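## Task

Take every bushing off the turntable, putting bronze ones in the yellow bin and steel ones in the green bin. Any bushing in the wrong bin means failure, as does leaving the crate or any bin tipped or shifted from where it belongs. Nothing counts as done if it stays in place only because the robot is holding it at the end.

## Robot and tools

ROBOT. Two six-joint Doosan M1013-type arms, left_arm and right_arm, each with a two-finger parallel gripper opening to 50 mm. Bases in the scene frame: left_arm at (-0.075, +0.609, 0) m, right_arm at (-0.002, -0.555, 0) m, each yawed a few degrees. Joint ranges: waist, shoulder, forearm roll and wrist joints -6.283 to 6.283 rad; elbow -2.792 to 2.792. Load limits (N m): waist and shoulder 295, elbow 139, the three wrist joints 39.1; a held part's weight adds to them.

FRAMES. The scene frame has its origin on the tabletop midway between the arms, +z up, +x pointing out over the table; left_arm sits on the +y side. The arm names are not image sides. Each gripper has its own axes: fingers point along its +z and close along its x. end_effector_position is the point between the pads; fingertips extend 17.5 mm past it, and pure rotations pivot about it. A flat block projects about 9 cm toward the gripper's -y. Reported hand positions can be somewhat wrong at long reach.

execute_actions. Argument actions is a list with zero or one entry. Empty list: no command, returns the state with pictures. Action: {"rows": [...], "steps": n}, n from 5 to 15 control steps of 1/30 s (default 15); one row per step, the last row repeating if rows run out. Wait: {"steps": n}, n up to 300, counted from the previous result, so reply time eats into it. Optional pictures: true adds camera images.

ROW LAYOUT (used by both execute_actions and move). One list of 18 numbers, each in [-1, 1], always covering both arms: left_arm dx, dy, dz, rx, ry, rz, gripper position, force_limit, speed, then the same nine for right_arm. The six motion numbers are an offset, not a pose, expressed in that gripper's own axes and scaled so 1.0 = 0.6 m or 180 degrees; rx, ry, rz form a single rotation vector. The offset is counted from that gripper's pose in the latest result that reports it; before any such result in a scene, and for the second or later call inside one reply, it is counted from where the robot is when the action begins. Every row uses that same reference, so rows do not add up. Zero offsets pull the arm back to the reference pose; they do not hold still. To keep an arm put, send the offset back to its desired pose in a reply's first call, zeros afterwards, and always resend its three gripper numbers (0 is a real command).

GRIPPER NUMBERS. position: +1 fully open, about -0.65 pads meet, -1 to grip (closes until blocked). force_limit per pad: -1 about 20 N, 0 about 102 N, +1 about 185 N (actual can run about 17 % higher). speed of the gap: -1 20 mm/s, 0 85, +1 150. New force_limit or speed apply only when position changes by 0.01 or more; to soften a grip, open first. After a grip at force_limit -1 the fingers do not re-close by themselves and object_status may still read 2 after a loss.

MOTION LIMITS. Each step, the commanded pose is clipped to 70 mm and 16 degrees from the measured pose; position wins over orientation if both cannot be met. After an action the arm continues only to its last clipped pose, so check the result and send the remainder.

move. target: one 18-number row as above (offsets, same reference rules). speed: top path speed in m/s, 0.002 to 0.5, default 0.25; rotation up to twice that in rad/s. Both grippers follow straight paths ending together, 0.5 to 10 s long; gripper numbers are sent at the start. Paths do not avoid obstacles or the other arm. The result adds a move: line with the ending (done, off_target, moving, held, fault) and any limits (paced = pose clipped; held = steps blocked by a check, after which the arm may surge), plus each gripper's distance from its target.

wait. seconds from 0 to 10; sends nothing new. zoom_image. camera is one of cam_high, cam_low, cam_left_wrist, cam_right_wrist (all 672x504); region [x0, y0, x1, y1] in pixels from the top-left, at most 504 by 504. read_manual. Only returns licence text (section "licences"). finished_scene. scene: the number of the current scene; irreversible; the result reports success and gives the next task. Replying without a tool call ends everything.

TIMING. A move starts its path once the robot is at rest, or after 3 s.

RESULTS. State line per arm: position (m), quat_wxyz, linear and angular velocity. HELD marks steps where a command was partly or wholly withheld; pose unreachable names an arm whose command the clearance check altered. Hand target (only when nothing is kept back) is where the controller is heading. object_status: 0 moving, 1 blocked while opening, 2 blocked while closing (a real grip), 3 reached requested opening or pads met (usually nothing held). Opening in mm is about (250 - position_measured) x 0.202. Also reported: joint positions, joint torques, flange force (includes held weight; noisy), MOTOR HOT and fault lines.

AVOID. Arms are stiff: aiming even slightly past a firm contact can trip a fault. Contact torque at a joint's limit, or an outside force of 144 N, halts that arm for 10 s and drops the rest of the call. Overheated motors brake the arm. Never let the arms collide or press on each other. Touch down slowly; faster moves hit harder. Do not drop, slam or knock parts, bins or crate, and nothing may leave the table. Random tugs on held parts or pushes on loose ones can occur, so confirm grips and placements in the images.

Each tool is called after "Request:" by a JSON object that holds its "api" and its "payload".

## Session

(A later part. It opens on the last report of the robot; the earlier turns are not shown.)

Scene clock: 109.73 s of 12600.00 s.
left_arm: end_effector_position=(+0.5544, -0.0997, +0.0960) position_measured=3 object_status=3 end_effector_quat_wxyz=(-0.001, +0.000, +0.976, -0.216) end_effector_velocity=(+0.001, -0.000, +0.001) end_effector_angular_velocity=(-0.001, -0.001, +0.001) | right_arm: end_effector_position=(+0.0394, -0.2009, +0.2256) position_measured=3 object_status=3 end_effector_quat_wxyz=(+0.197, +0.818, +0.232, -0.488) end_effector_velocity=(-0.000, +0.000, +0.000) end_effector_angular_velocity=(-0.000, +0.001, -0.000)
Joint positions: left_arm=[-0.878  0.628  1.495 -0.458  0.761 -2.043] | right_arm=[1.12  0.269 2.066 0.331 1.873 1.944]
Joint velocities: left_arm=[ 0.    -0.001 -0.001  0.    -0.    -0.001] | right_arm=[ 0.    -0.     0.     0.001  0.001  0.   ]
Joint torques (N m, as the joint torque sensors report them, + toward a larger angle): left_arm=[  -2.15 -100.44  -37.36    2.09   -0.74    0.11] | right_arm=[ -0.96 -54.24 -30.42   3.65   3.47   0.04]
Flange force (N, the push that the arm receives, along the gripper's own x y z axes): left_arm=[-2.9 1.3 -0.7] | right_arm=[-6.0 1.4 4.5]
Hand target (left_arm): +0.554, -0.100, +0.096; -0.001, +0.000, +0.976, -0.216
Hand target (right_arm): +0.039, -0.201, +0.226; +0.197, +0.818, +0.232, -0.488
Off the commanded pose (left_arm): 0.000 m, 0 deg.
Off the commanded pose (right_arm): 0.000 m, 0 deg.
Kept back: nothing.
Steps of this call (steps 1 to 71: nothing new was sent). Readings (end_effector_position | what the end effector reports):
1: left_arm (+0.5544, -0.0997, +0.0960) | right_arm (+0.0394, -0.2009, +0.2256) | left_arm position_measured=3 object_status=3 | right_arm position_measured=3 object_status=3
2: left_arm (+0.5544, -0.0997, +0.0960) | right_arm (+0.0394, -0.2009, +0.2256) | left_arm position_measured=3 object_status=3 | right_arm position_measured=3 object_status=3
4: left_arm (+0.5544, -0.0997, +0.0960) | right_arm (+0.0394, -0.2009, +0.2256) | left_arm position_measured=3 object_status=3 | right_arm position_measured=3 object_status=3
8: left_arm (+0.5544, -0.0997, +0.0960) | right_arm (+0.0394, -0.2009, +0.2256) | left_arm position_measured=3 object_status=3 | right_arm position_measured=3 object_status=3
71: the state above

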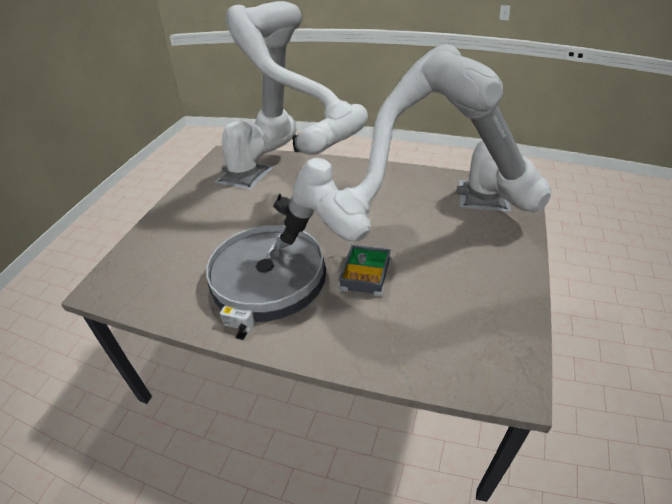

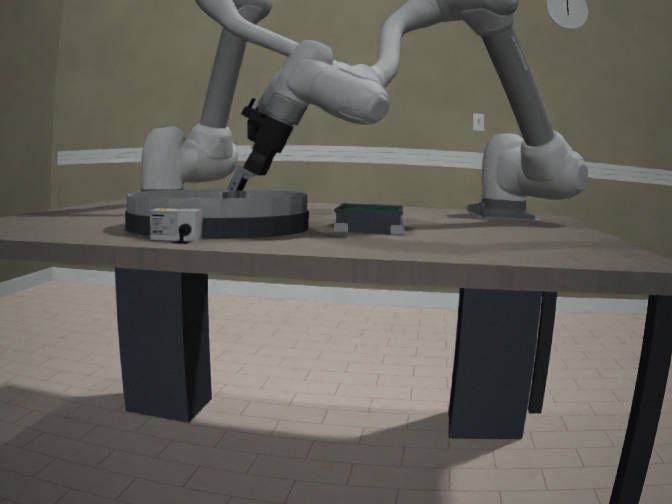

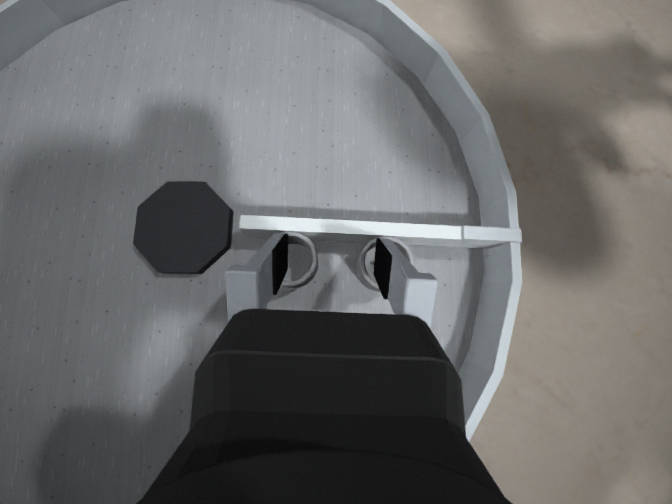

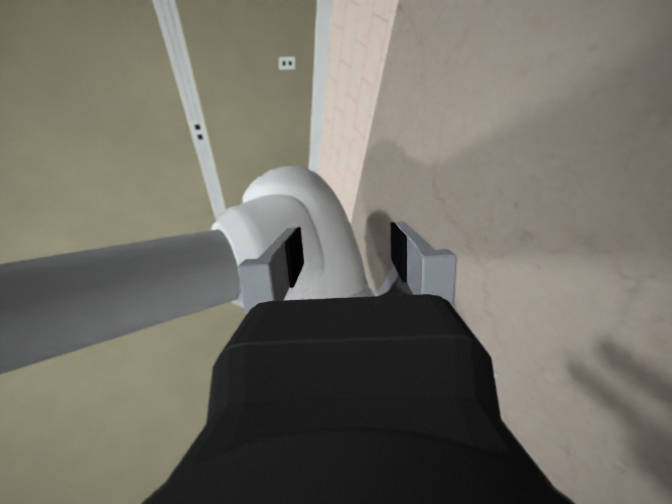

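Request:
{"api": "move", "payload": {"target": [0,-0.00704,-0.0151,0,0,0,1,-0.8,0,0,0,0,0,0,0,1,0,0], "speed": 0.1}}

Request:
{"api": "move", "payload": {"target": [0.0632,-0.002,0.0009,-0.1389,0,0,0.8,-0.5,0.5,0,0,0,0,0,0,1,0,0], "speed": 0.4}}

Request:
{"api": "move", "payload": {"target": [0.002,0,0.0417,0,0,0,0.8,-0.5,0.5,0,0,0,0,0,0,1,0,0], "speed": 0.1}}

Request:
{"api": "move", "payload": {"target": [0,0,0,0,0,0,-1,-0.5,0.5,0,0,0,0,0,0,1,0,0], "speed": 0.1}}

Scene clock: 110.93 s of 12600.00 s.
left_arm: end_effector_position=(+0.5544, -0.0997, +0.1060) position_measured=3 object_status=3 end_effector_quat_wxyz=(-0.001, +0.000, +0.976, -0.216) end_effector_velocity=(-0.001, -0.001, +0.002) end_effector_angular_velocity=(-0.001, -0.001, -0.001) | right_arm: end_effector_position=(+0.0394, -0.2009, +0.2256) position_measured=3 object_status=3 end_effector_quat_wxyz=(+0.197, +0.818, +0.232, -0.488) end_effector_velocity=(+0.000, -0.000, -0.000) end_effector_angular_velocity=(-0.001, -0.001, +0.001)
Joint positions: left_arm=[-0.878  0.62   1.488 -0.451  0.774 -2.052] | right_arm=[1.12  0.269 2.066 0.331 1.873 1.944]
Joint velocities: left_arm=[-0.001 -0.002 -0.     0.     0.    -0.001] | right_arm=[-0.    -0.    -0.    -0.002  0.     0.   ]
Joint torques (N m, as the joint torque sensors report them, + toward a larger angle): left_arm=[  -2.1  -100.09  -38.25    2.38   -0.88    0.15] | right_arm=[ -1.29 -53.5  -30.49   3.71   3.47   0.06]
Flange force (N, the push that the arm receives, along the gripper's own x y z axes): left_arm=[-1.0 1.3 -1.1] | right_arm=[-6.8 1.5 5.1]
Hand target (left_arm): +0.554, -0.100, +0.106; -0.001, +0.000, +0.976, -0.216
Hand target (right_arm): +0.039, -0.201, +0.226; +0.197, +0.818, +0.232, -0.488
Off the commanded pose (left_arm): 0.000 m, 0 deg.
Off the commanded pose (right_arm): 0.000 m, 0 deg.
Kept back: nothing.
move: done

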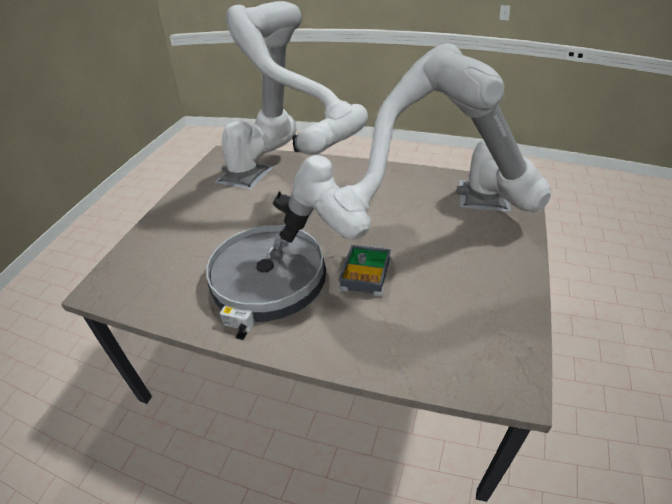

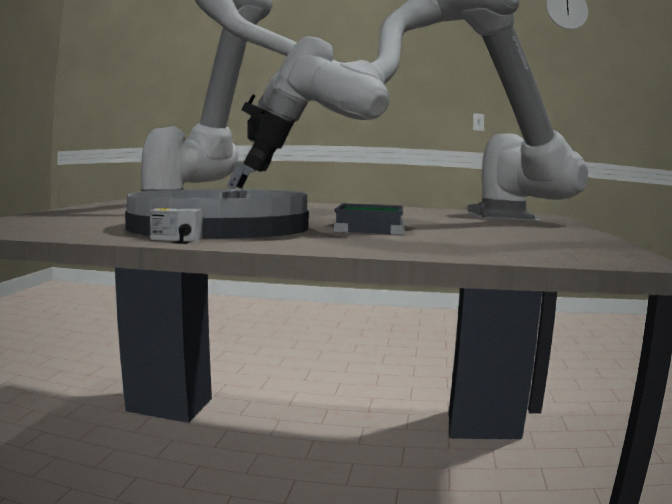

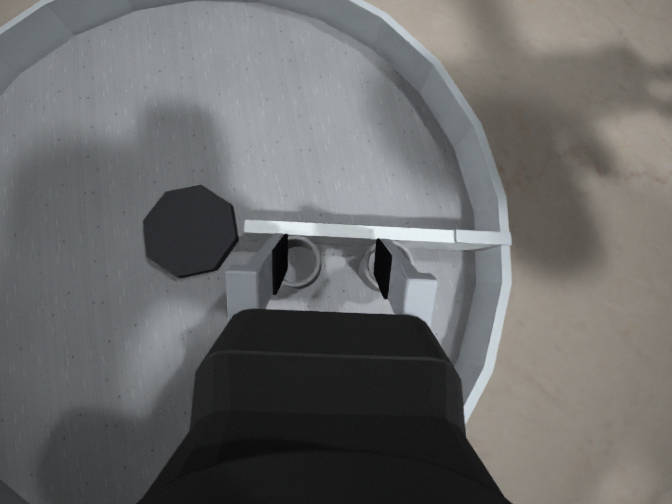

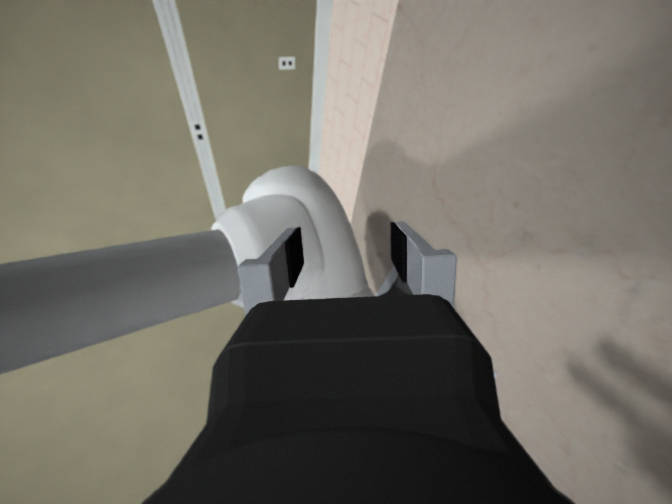

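Scene clock: 111.93 s of 12600.00 s.
left_arm: end_effector_position=(+0.5166, -0.1009, +0.1061) position_measured=32 object_status=3 end_effector_quat_wxyz=(-0.000, -0.000, +1.000, +0.000) end_effector_velocity=(-0.001, -0.001, -0.000) end_effector_angular_velocity=(+0.002, +0.001, -0.002) | right_arm: end_effector_position=(+0.0394, -0.2009, +0.2256) position_measured=3 object_status=3 end_effector_quat_wxyz=(+0.197, +0.818, +0.232, -0.488) end_effector_velocity=(-0.000, +0.000, -0.000) end_effector_angular_velocity=(-0.001, +0.002, -0.001)
Joint positions: left_arm=[-1.009  0.684  1.297 -0.     1.161 -2.468] | right_arm=[1.12  0.269 2.066 0.331 1.873 1.944]
Joint velocities: left_arm=[-0.002  0.001 -0.001  0.001  0.002 -0.   ] | right_arm=[0.    0.001 0.    0.001 0.001 0.   ]
Joint torques (N m, as the joint torque sensors report them, + toward a larger angle): left_arm=[  -2.96 -107.5   -40.87    3.66    0.      0.39] | right_arm=[ -0.86 -54.45 -30.57   3.49   3.46  -0.01]
Flange force (N, the push that the arm receives, along the gripper's own x y z axes): left_arm=[-1.1 2.7 1.2] | right_arm=[-5.0 1.1 4.6]
Hand target (left_arm): +0.517, -0.101, +0.106; -0.000, +0.000, +1.000, +0.000
Hand target (right_arm): +0.039, -0.201, +0.226; +0.197, +0.818, +0.232, -0.488
Off the commanded pose (left_arm): 0.000 m, 0 deg.
Off the commanded pose (right_arm): 0.000 m, 0 deg.
Kept back: nothing.
move: done

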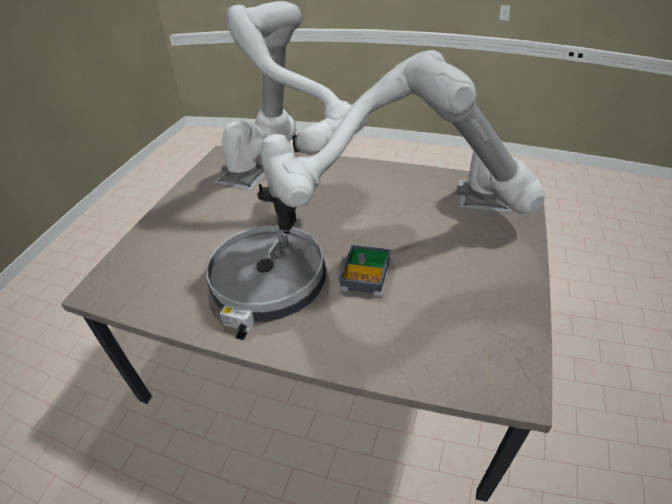

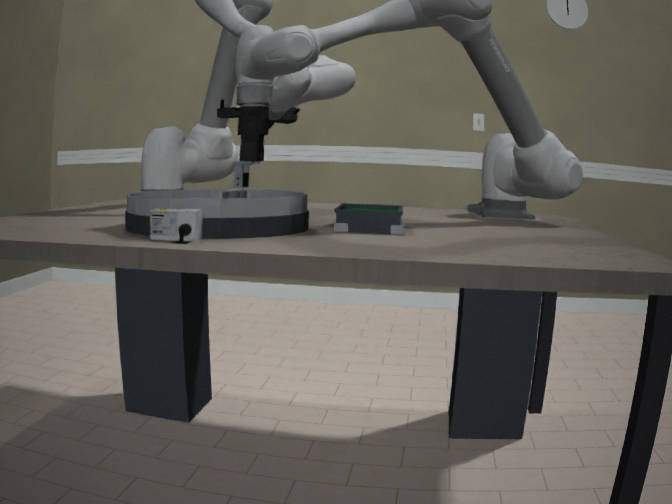

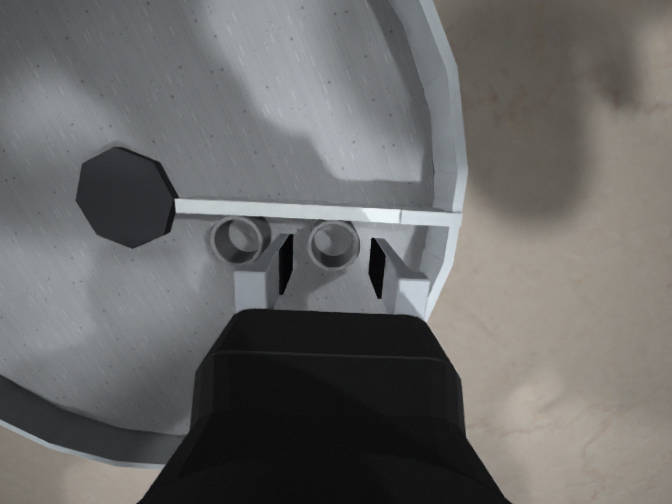

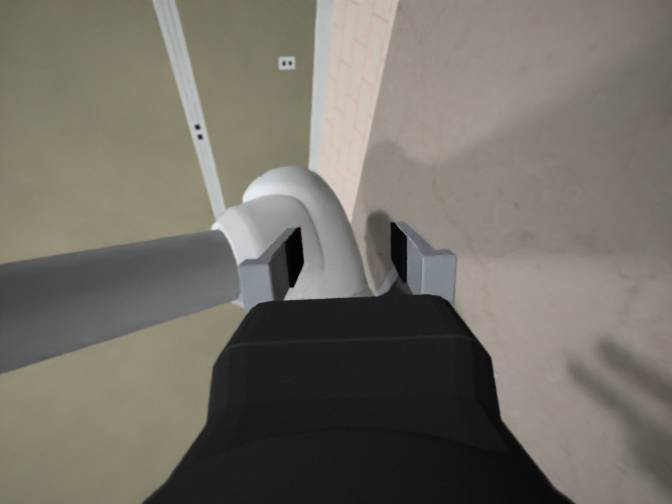

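Scene clock: 112.67 s of 12600.00 s.
left_arm: end_effector_position=(+0.5154, -0.1009, +0.0812) position_measured=32 object_status=3 end_effector_quat_wxyz=(-0.000, +0.000, +1.000, +0.000) end_effector_velocity=(-0.000, +0.000, -0.001) end_effector_angular_velocity=(+0.001, +0.001, +0.001) | right_arm: end_effector_position=(+0.0394, -0.2009, +0.2256) position_measured=3 object_status=3 end_effector_quat_wxyz=(+0.197, +0.818, +0.232, -0.488) end_effector_velocity=(-0.000, -0.000, +0.001) end_effector_angular_velocity=(+0.002, -0.001, -0.000)
Joint positions: left_arm=[-1.01   0.7    1.317 -0.     1.125 -2.469] | right_arm=[1.12  0.269 2.066 0.331 1.873 1.944]
Joint velocities: left_arm=[ 0.     0.001  0.001 -0.    -0.    -0.001] | right_arm=[ 0.    -0.002  0.     0.     0.     0.   ]
Joint torques (N m, as the joint torque sensors report them, + toward a larger angle): left_arm=[  -3.8  -108.39  -40.18    3.55   -0.25    0.18] | right_arm=[ -0.58 -53.12 -30.25   3.58   3.31   0.1 ]
Flange force (N, the push that the arm receives, along the gripper's own x y z axes): left_arm=[-2.9 2.9 0.8] | right_arm=[-8.7 2.8 4.5]
Hand target (left_arm): +0.515, -0.101, +0.081; -0.000, +0.000, +1.000, +0.000
Hand target (right_arm): +0.039, -0.201, +0.226; +0.197, +0.818, +0.232, -0.488
Off the commanded pose (left_arm): 0.000 m, 0 deg.
Off the commanded pose (right_arm): 0.000 m, 0 deg.
Kept back: nothing.
move: done

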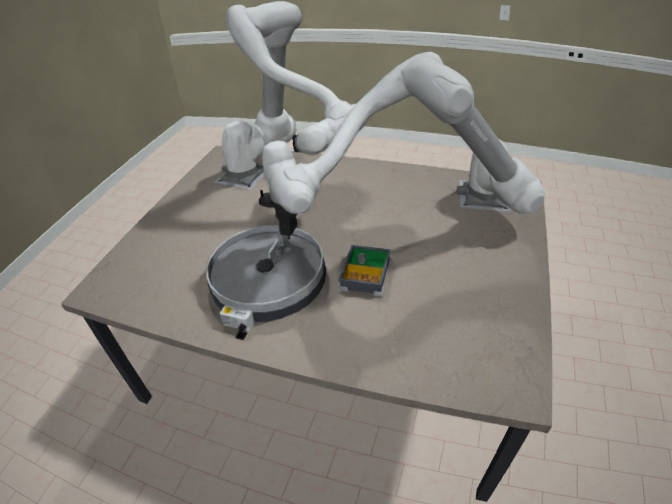

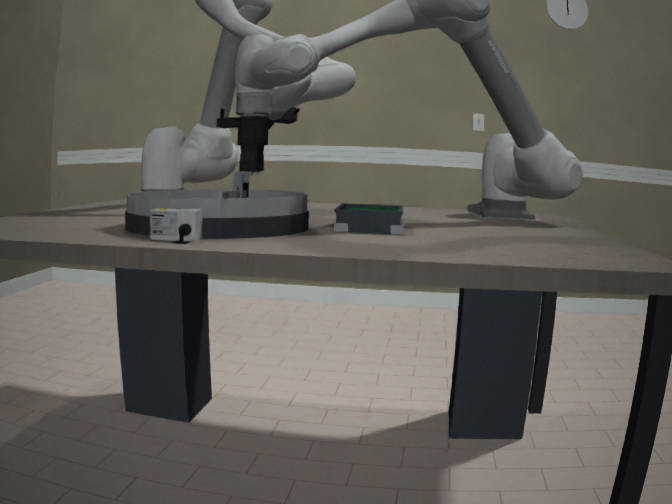

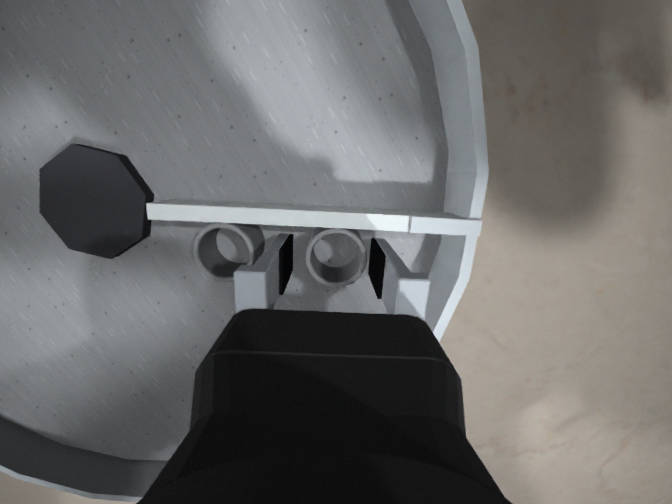

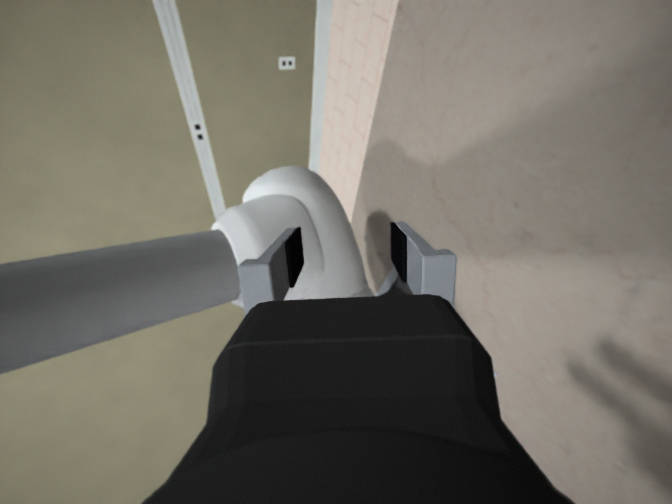

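Scene clock: 113.17 s of 12600.00 s.
left_arm: end_effector_position=(+0.5154, -0.1009, +0.0812) position_measured=98 object_status=2 end_effector_quat_wxyz=(-0.000, +0.000, +1.000, +0.000) end_effector_velocity=(+0.000, +0.000, +0.001) end_effector_angular_velocity=(-0.001, -0.001, +0.002) | right_arm: end_effector_position=(+0.0394, -0.2009, +0.2256) position_measured=3 object_status=3 end_effector_quat_wxyz=(+0.197, +0.818, +0.232, -0.488) end_effector_velocity=(+0.000, +0.000, -0.001) end_effector_angular_velocity=(-0.001, +0.001, -0.000)
Joint positions: left_arm=[-1.01   0.7    1.317 -0.     1.125 -2.469] | right_arm=[1.12  0.269 2.066 0.331 1.873 1.944]
Joint velocities: left_arm=[ 0.    -0.001  0.     0.    -0.    -0.002] | right_arm=[-0.     0.002  0.     0.    -0.    -0.   ]
Joint torques (N m, as the joint torque sensors report them, + toward a larger angle): left_arm=[  -1.3  -107.09  -40.05    3.82   -0.31    0.29] | right_arm=[ -1.6  -52.48 -30.55   3.79   3.38   0.01]
Flange force (N, the push that the arm receives, along the gripper's own x y z axes): left_arm=[0.4 2.5 -0.6] | right_arm=[-7.6 1.7 5.6]
Hand target (left_arm): +0.515, -0.101, +0.081; -0.000, +0.000, +1.000, +0.000
Hand target (right_arm): +0.039, -0.201, +0.226; +0.197, +0.818, +0.232, -0.488
Off the commanded pose (left_arm): 0.000 m, 0 deg.
Off the commanded pose (right_arm): 0.000 m, 0 deg.
Kept back: nothing.
move: done

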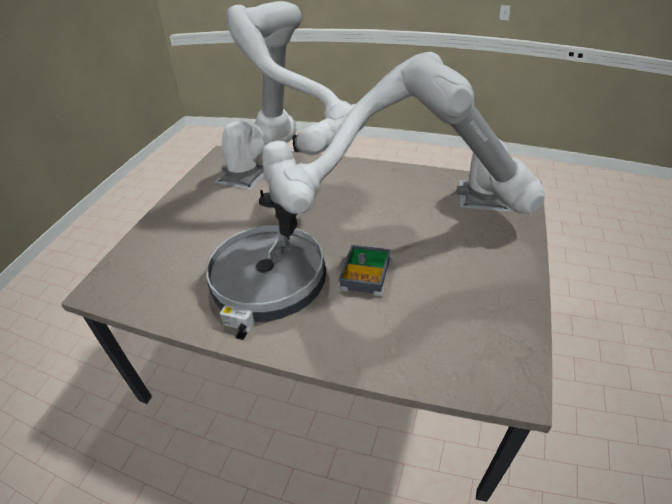

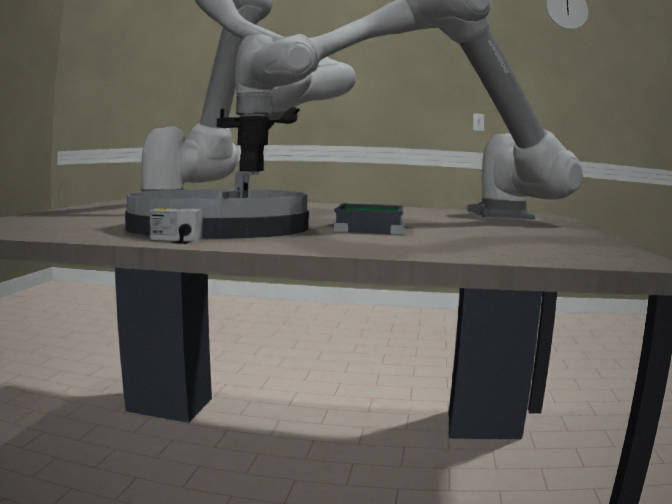

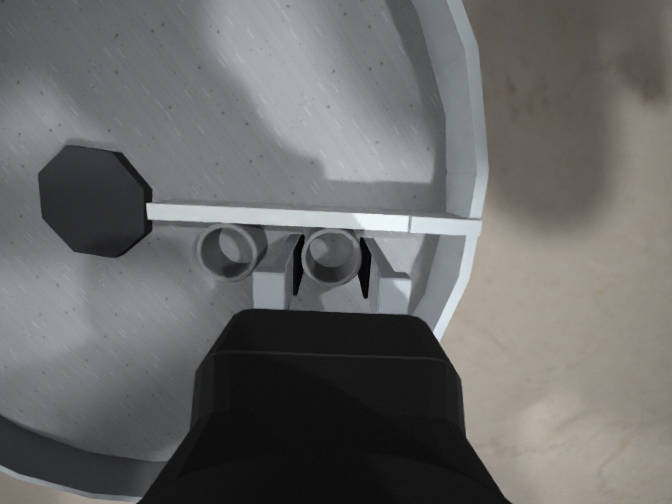

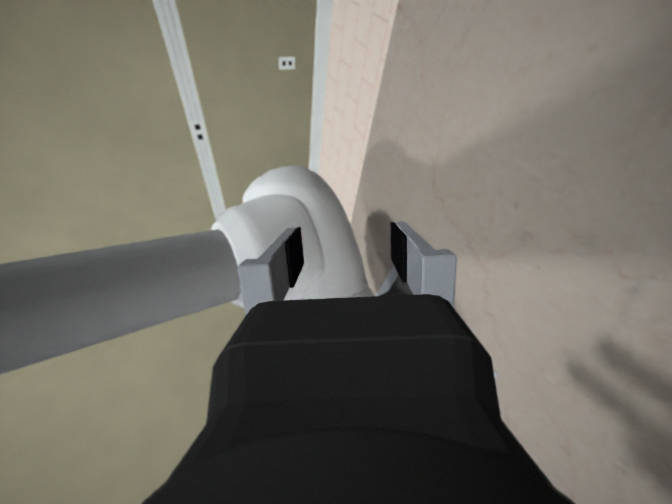

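Request:
{"api": "execute_actions", "payload": {"actions": []}}

Scene clock: 113.80 s of 12600.00 s.
left_arm: end_effector_position=(+0.5154, -0.1009, +0.0812) position_measured=98 object_status=2 end_effector_quat_wxyz=(-0.000, +0.000, +1.000, +0.000) end_effector_velocity=(+0.001, +0.001, -0.000) end_effector_angular_velocity=(+0.000, +0.000, +0.002) | right_arm: end_effector_position=(+0.0394, -0.2009, +0.2256) position_measured=3 object_status=3 end_effector_quat_wxyz=(+0.197, +0.818, +0.232, -0.488) end_effector_velocity=(-0.000, +0.000, +0.000) end_effector_angular_velocity=(+0.001, +0.001, -0.002)
Joint positions: left_arm=[-1.01   0.7    1.317 -0.     1.125 -2.469] | right_arm=[1.12  0.269 2.066 0.331 1.873 1.944]
Joint velocities: left_arm=[ 0.002 -0.     0.001  0.     0.    -0.   ] | right_arm=[-0.    -0.     0.     0.002  0.    -0.   ]
Joint torques (N m, as the joint torque sensors report them, + toward a larger angle): left_arm=[  -4.12 -109.61  -40.36    3.79   -0.21    0.32] | right_arm=[ -1.45 -53.51 -30.5    3.65   3.52  -0.05]
Flange force (N, the push that the arm receives, along the gripper's own x y z axes): left_arm=[-4.1 2.1 2.2] | right_arm=[-7.0 1.0 5.3]
Hand target (left_arm): +0.515, -0.101, +0.081; -0.000, +0.000, +1.000, +0.000
Hand target (right_arm): +0.039, -0.201, +0.226; +0.197, +0.818, +0.232, -0.488
Off the commanded pose (left_arm): 0.000 m, 0 deg.
Off the commanded pose (right_arm): 0.000 m, 0 deg.
Kept back: nothing.
Steps of this call (steps 1 to 19: nothing new was sent). Readings (end_effector_position | what the end effector reports):
1: left_arm (+0.5154, -0.1009, +0.0812) | right_arm (+0.0394, -0.2009, +0.2256) | left_arm position_measured=98 object_status=2 | right_arm position_measured=3 object_status=3
2: left_arm (+0.5154, -0.1009, +0.0812) | right_arm (+0.0394, -0.2009, +0.2256) | left_arm position_measured=98 object_status=2 | right_arm position_measured=3 object_status=3
4: left_arm (+0.5154, -0.1009, +0.0812) | right_arm (+0.0394, -0.2009, +0.2256) | left_arm position_measured=98 object_status=2 | right_arm position_measured=3 object_status=3
8: left_arm (+0.5154, -0.1009, +0.0812) | right_arm (+0.0394, -0.2009, +0.2256) | left_arm position_measured=98 object_status=2 | right_arm position_measured=3 object_status=3
19: the state above

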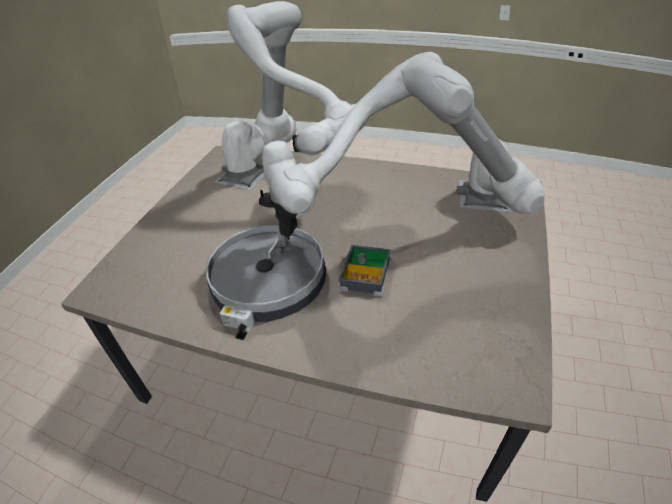

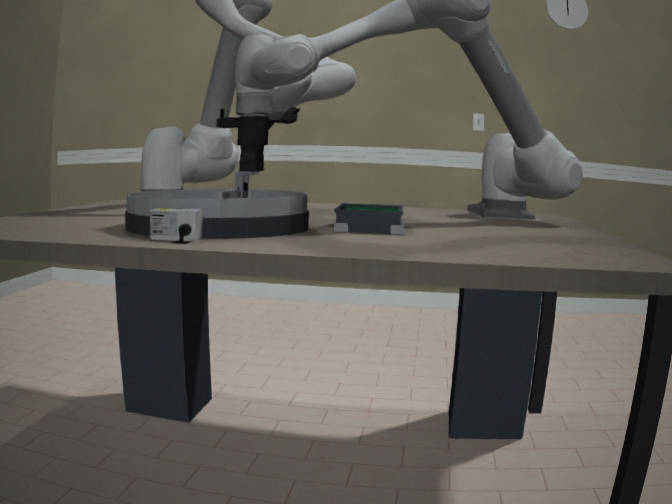

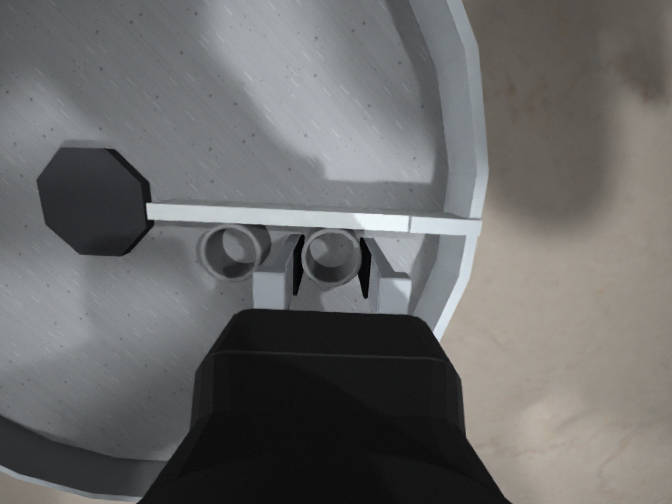

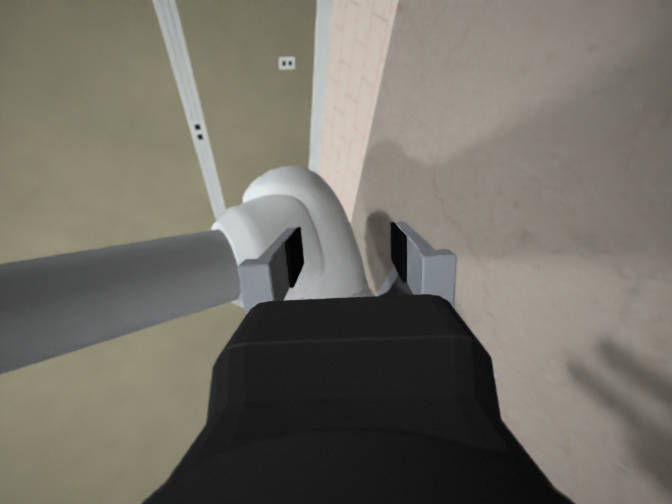

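Request:
{"api": "move", "payload": {"target": [0, 0.02, -0.07, 0, 0, 0, -1, -0.5, 0.5, 0, 0, 0, 0, 0, 0, 1, 0, 0], "speed": 0.2}}

Request:
{"api": "move", "payload": {"target": [0.0173, 0.5315, 0, 0, 0, 0, -1, -0.5, 0.5, 0, 0, 0, 0, 0, 0, 1, 0, 0], "speed": 0.4}}

Request:
{"api": "move", "payload": {"target": [0, 0, 0.08, 0, 0, 0, -1, -0.5, 0.5, 0, 0, 0, 0, 0, 0, 1, 0, 0], "speed": 0.15}}

Scene clock: 115.03 s of 12600.00 s.
left_arm: end_effector_position=(+0.5155, -0.0889, +0.1231) position_measured=98 object_status=2 end_effector_quat_wxyz=(-0.000, -0.000, +1.000, +0.000) end_effector_velocity=(-0.000, -0.000, +0.001) end_effector_angular_velocity=(-0.000, -0.000, -0.000) | right_arm: end_effector_position=(+0.0394, -0.2009, +0.2256) position_measured=3 object_status=3 end_effector_quat_wxyz=(+0.197, +0.818, +0.232, -0.488) end_effector_velocity=(+0.000, -0.000, +0.000) end_effector_angular_velocity=(+0.000, -0.001, +0.001)
Joint positions: left_arm=[-1.001  0.658  1.31  -0.     1.175 -2.46 ] | right_arm=[1.12  0.269 2.066 0.331 1.873 1.944]
Joint velocities: left_arm=[-0.    -0.001  0.    -0.     0.001 -0.   ] | right_arm=[-0.    -0.001 -0.    -0.001 -0.    -0.   ]
Joint torques (N m, as the joint torque sensors report them, + toward a larger angle): left_arm=[  -3.34 -106.49  -41.19    3.65   -0.07    0.05] | right_arm=[ -1.01 -52.72 -30.29   3.6    3.29  -0.14]
Flange force (N, the push that the arm receives, along the gripper's own x y z axes): left_arm=[-2.6 2.6 1.0] | right_arm=[-8.5 2.0 4.9]
Hand target (left_arm): +0.515, -0.089, +0.123; -0.000, +0.000, +1.000, +0.000
Hand target (right_arm): +0.039, -0.201, +0.226; +0.197, +0.818, +0.232, -0.488
Off the commanded pose (left_arm): 0.000 m, 0 deg.
Off the commanded pose (right_arm): 0.000 m, 0 deg.
Kept back: nothing.
move: done

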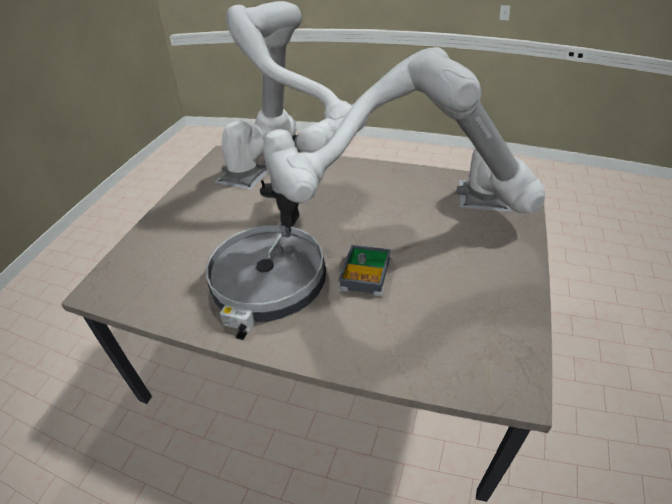

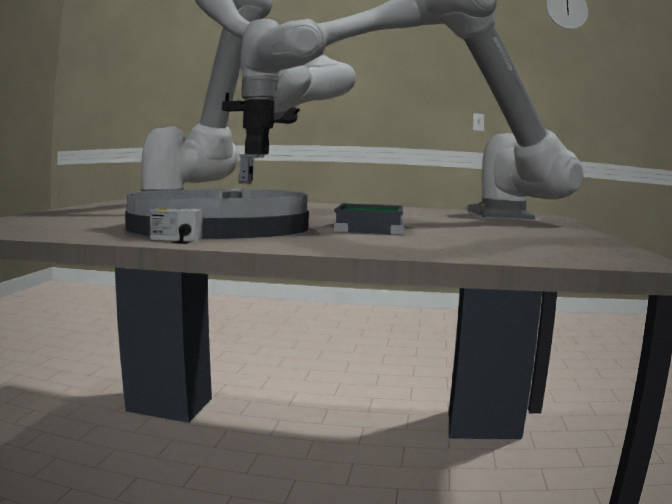

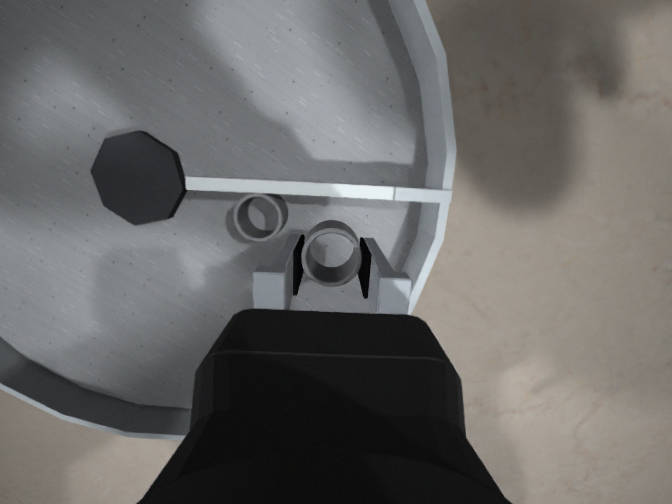

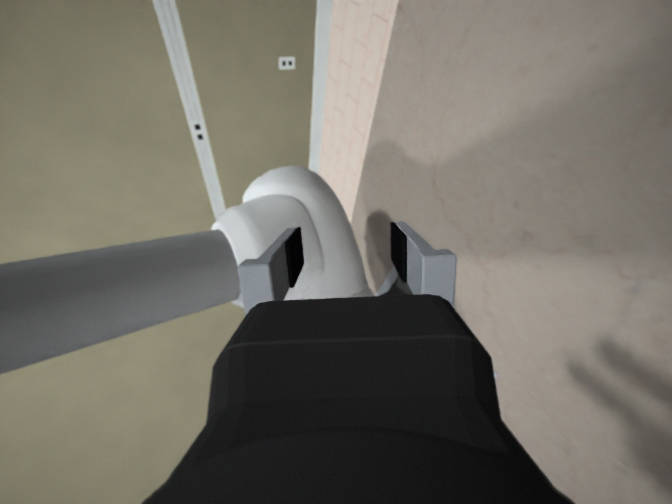

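Scene clock: 116.30 s of 12600.00 s.
left_arm: end_effector_position=(+0.5054, +0.2300, +0.1230) position_measured=98 object_status=2 end_effector_quat_wxyz=(-0.000, +0.000, +1.000, +0.000) end_effector_velocity=(+0.000, +0.001, -0.001) end_effector_angular_velocity=(+0.000, +0.001, +0.000) | right_arm: end_effector_position=(+0.0394, -0.2009, +0.2256) position_measured=3 object_status=3 end_effector_quat_wxyz=(+0.197, +0.818, +0.232, -0.488) end_effector_velocity=(+0.000, -0.000, +0.000) end_effector_angular_velocity=(-0.000, +0.001, -0.000)
Joint positions: left_arm=[-0.711  0.35   1.804  0.     0.988 -2.17 ] | right_arm=[1.12  0.269 2.066 0.331 1.873 1.944]
Joint velocities: left_arm=[ 0.001  0.001 -0.    -0.    -0.     0.001] | right_arm=[-0.    -0.     0.     0.     0.001 -0.   ]
Joint torques (N m, as the joint torque sensors report them, + toward a larger angle): left_arm=[ -3.52 -75.39 -38.63   3.32  -0.22   0.37] | right_arm=[ -0.8  -53.97 -30.14   3.54   3.47  -0.11]
Flange force (N, the push that the arm receives, along the gripper's own x y z axes): left_arm=[-2.3 3.9 3.6] | right_arm=[-6.4 1.4 4.1]
Hand target (left_arm): +0.505, +0.230, +0.123; -0.000, +0.000, +1.000, +0.000
Hand target (right_arm): +0.039, -0.201, +0.226; +0.197, +0.818, +0.232, -0.488
Off the commanded pose (left_arm): 0.000 m, 0 deg.
Off the commanded pose (right_arm): 0.000 m, 0 deg.
Kept back: nothing.
move: done

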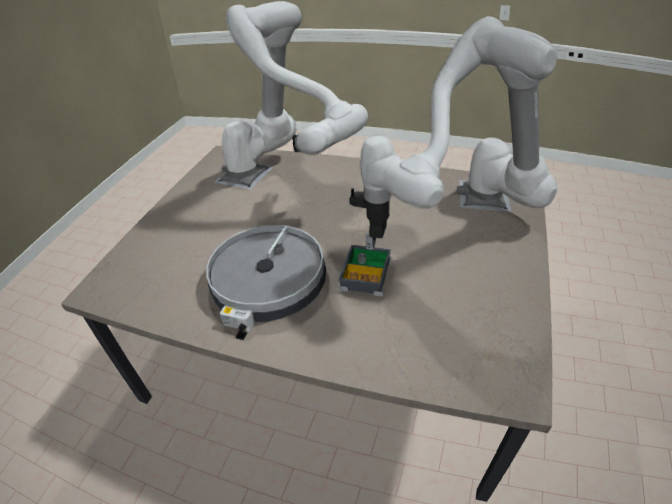

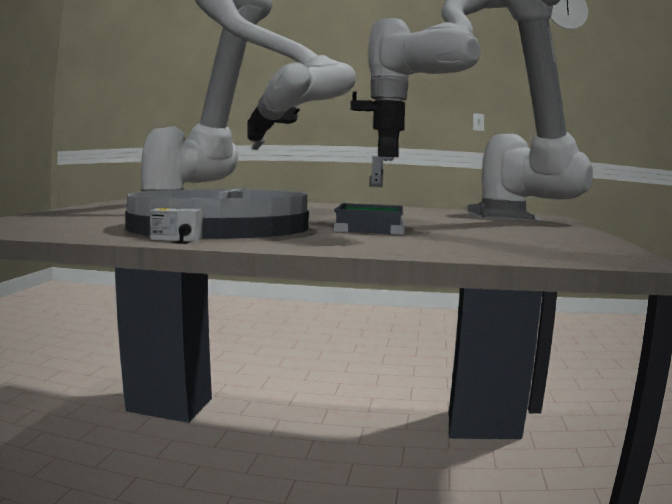

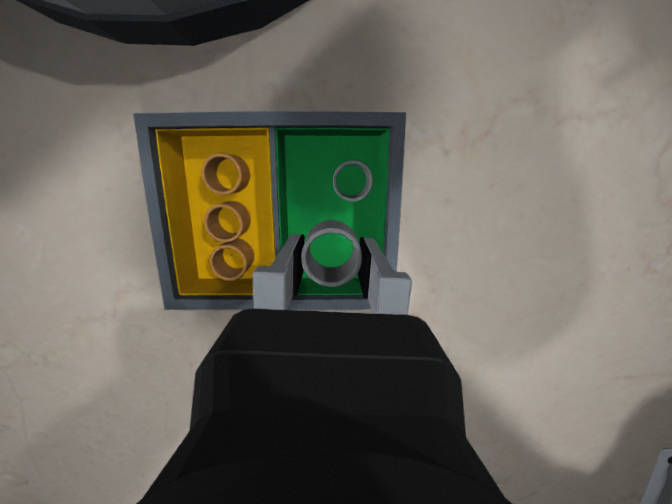

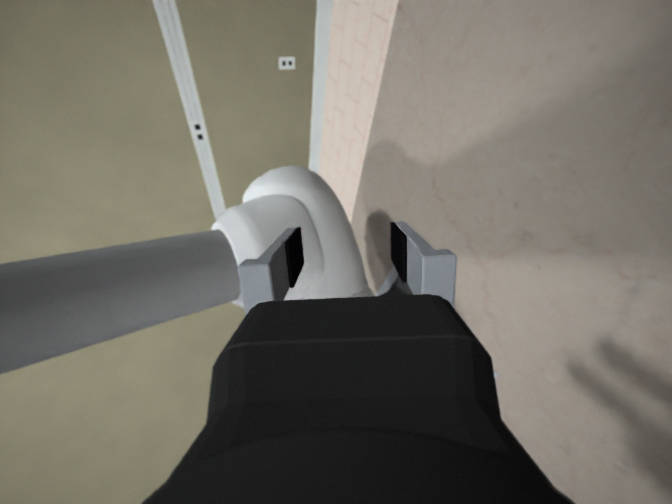

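Scene clock: 117.07 s of 12600.00 s.
left_arm: end_effector_position=(+0.5054, +0.2300, +0.0751) position_measured=98 object_status=2 end_effector_quat_wxyz=(-0.000, +0.000, +1.000, +0.000) end_effector_velocity=(+0.000, +0.000, -0.000) end_effector_angular_velocity=(+0.000, -0.000, -0.001) | right_arm: end_effector_position=(+0.0394, -0.2009, +0.2256) position_measured=3 object_status=3 end_effector_quat_wxyz=(+0.197, +0.818, +0.232, -0.488) end_effector_velocity=(+0.000, -0.000, -0.001) end_effector_angular_velocity=(-0.001, +0.000, +0.001)
Joint positions: left_arm=[-0.711  0.396  1.84   0.     0.906 -2.17 ] | right_arm=[1.12  0.269 2.066 0.331 1.873 1.944]
Joint velocities: left_arm=[ 0.001  0.     0.     0.    -0.     0.001] | right_arm=[ 0.     0.001 -0.    -0.001 -0.     0.   ]
Joint torques (N m, as the joint torque sensors report them, + toward a larger angle): left_arm=[ -2.24 -77.22 -35.24   3.17  -0.1    0.15] | right_arm=[ -0.6  -52.48 -30.57   3.64   3.41   0.01]
Flange force (N, the push that the arm receives, along the gripper's own x y z axes): left_arm=[-2.4 2.4 2.0] | right_arm=[-8.1 3.1 5.4]
Hand target (left_arm): +0.505, +0.230, +0.075; -0.000, +0.000, +1.000, +0.000
Hand target (right_arm): +0.039, -0.201, +0.226; +0.197, +0.818, +0.232, -0.488
Off the commanded pose (left_arm): 0.000 m, 0 deg.
Off the commanded pose (right_arm): 0.000 m, 0 deg.
Kept back: nothing.
move: done

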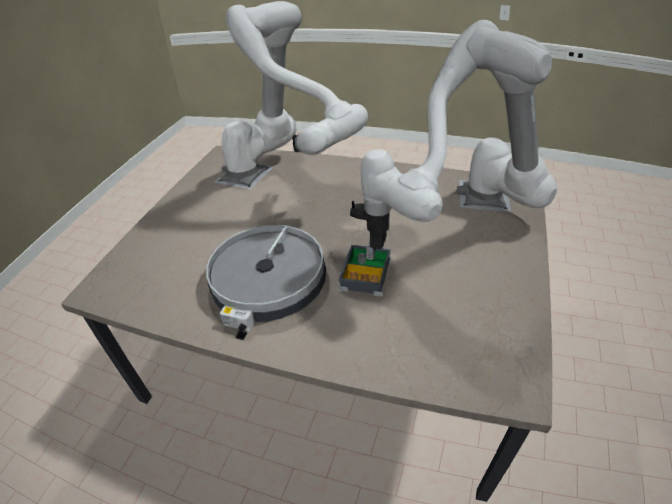

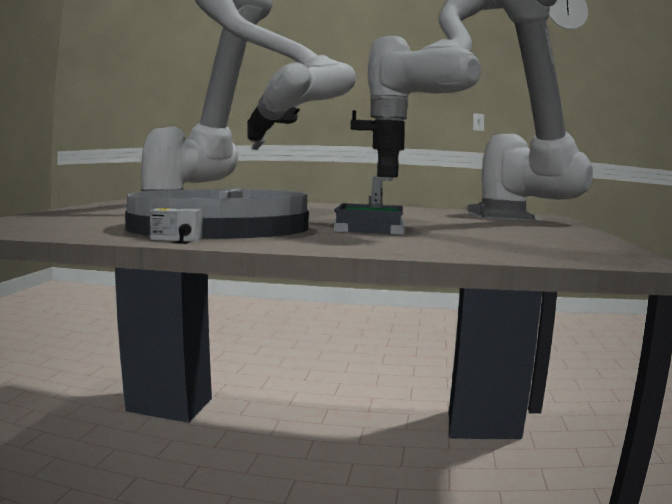

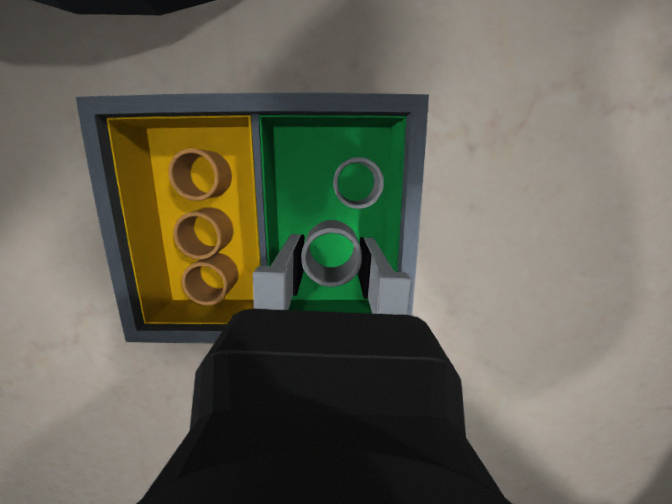

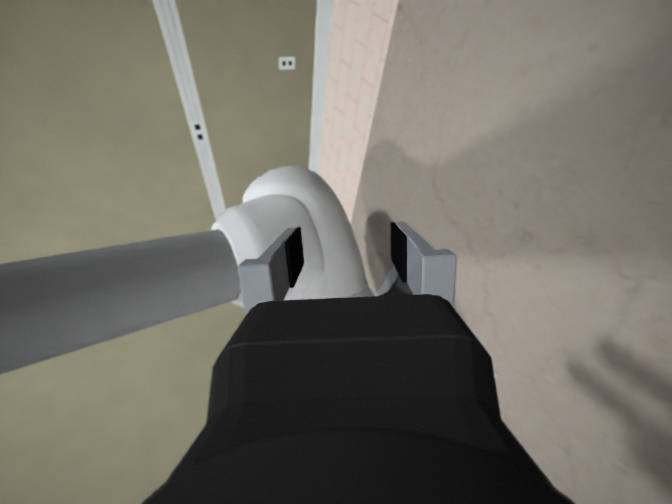

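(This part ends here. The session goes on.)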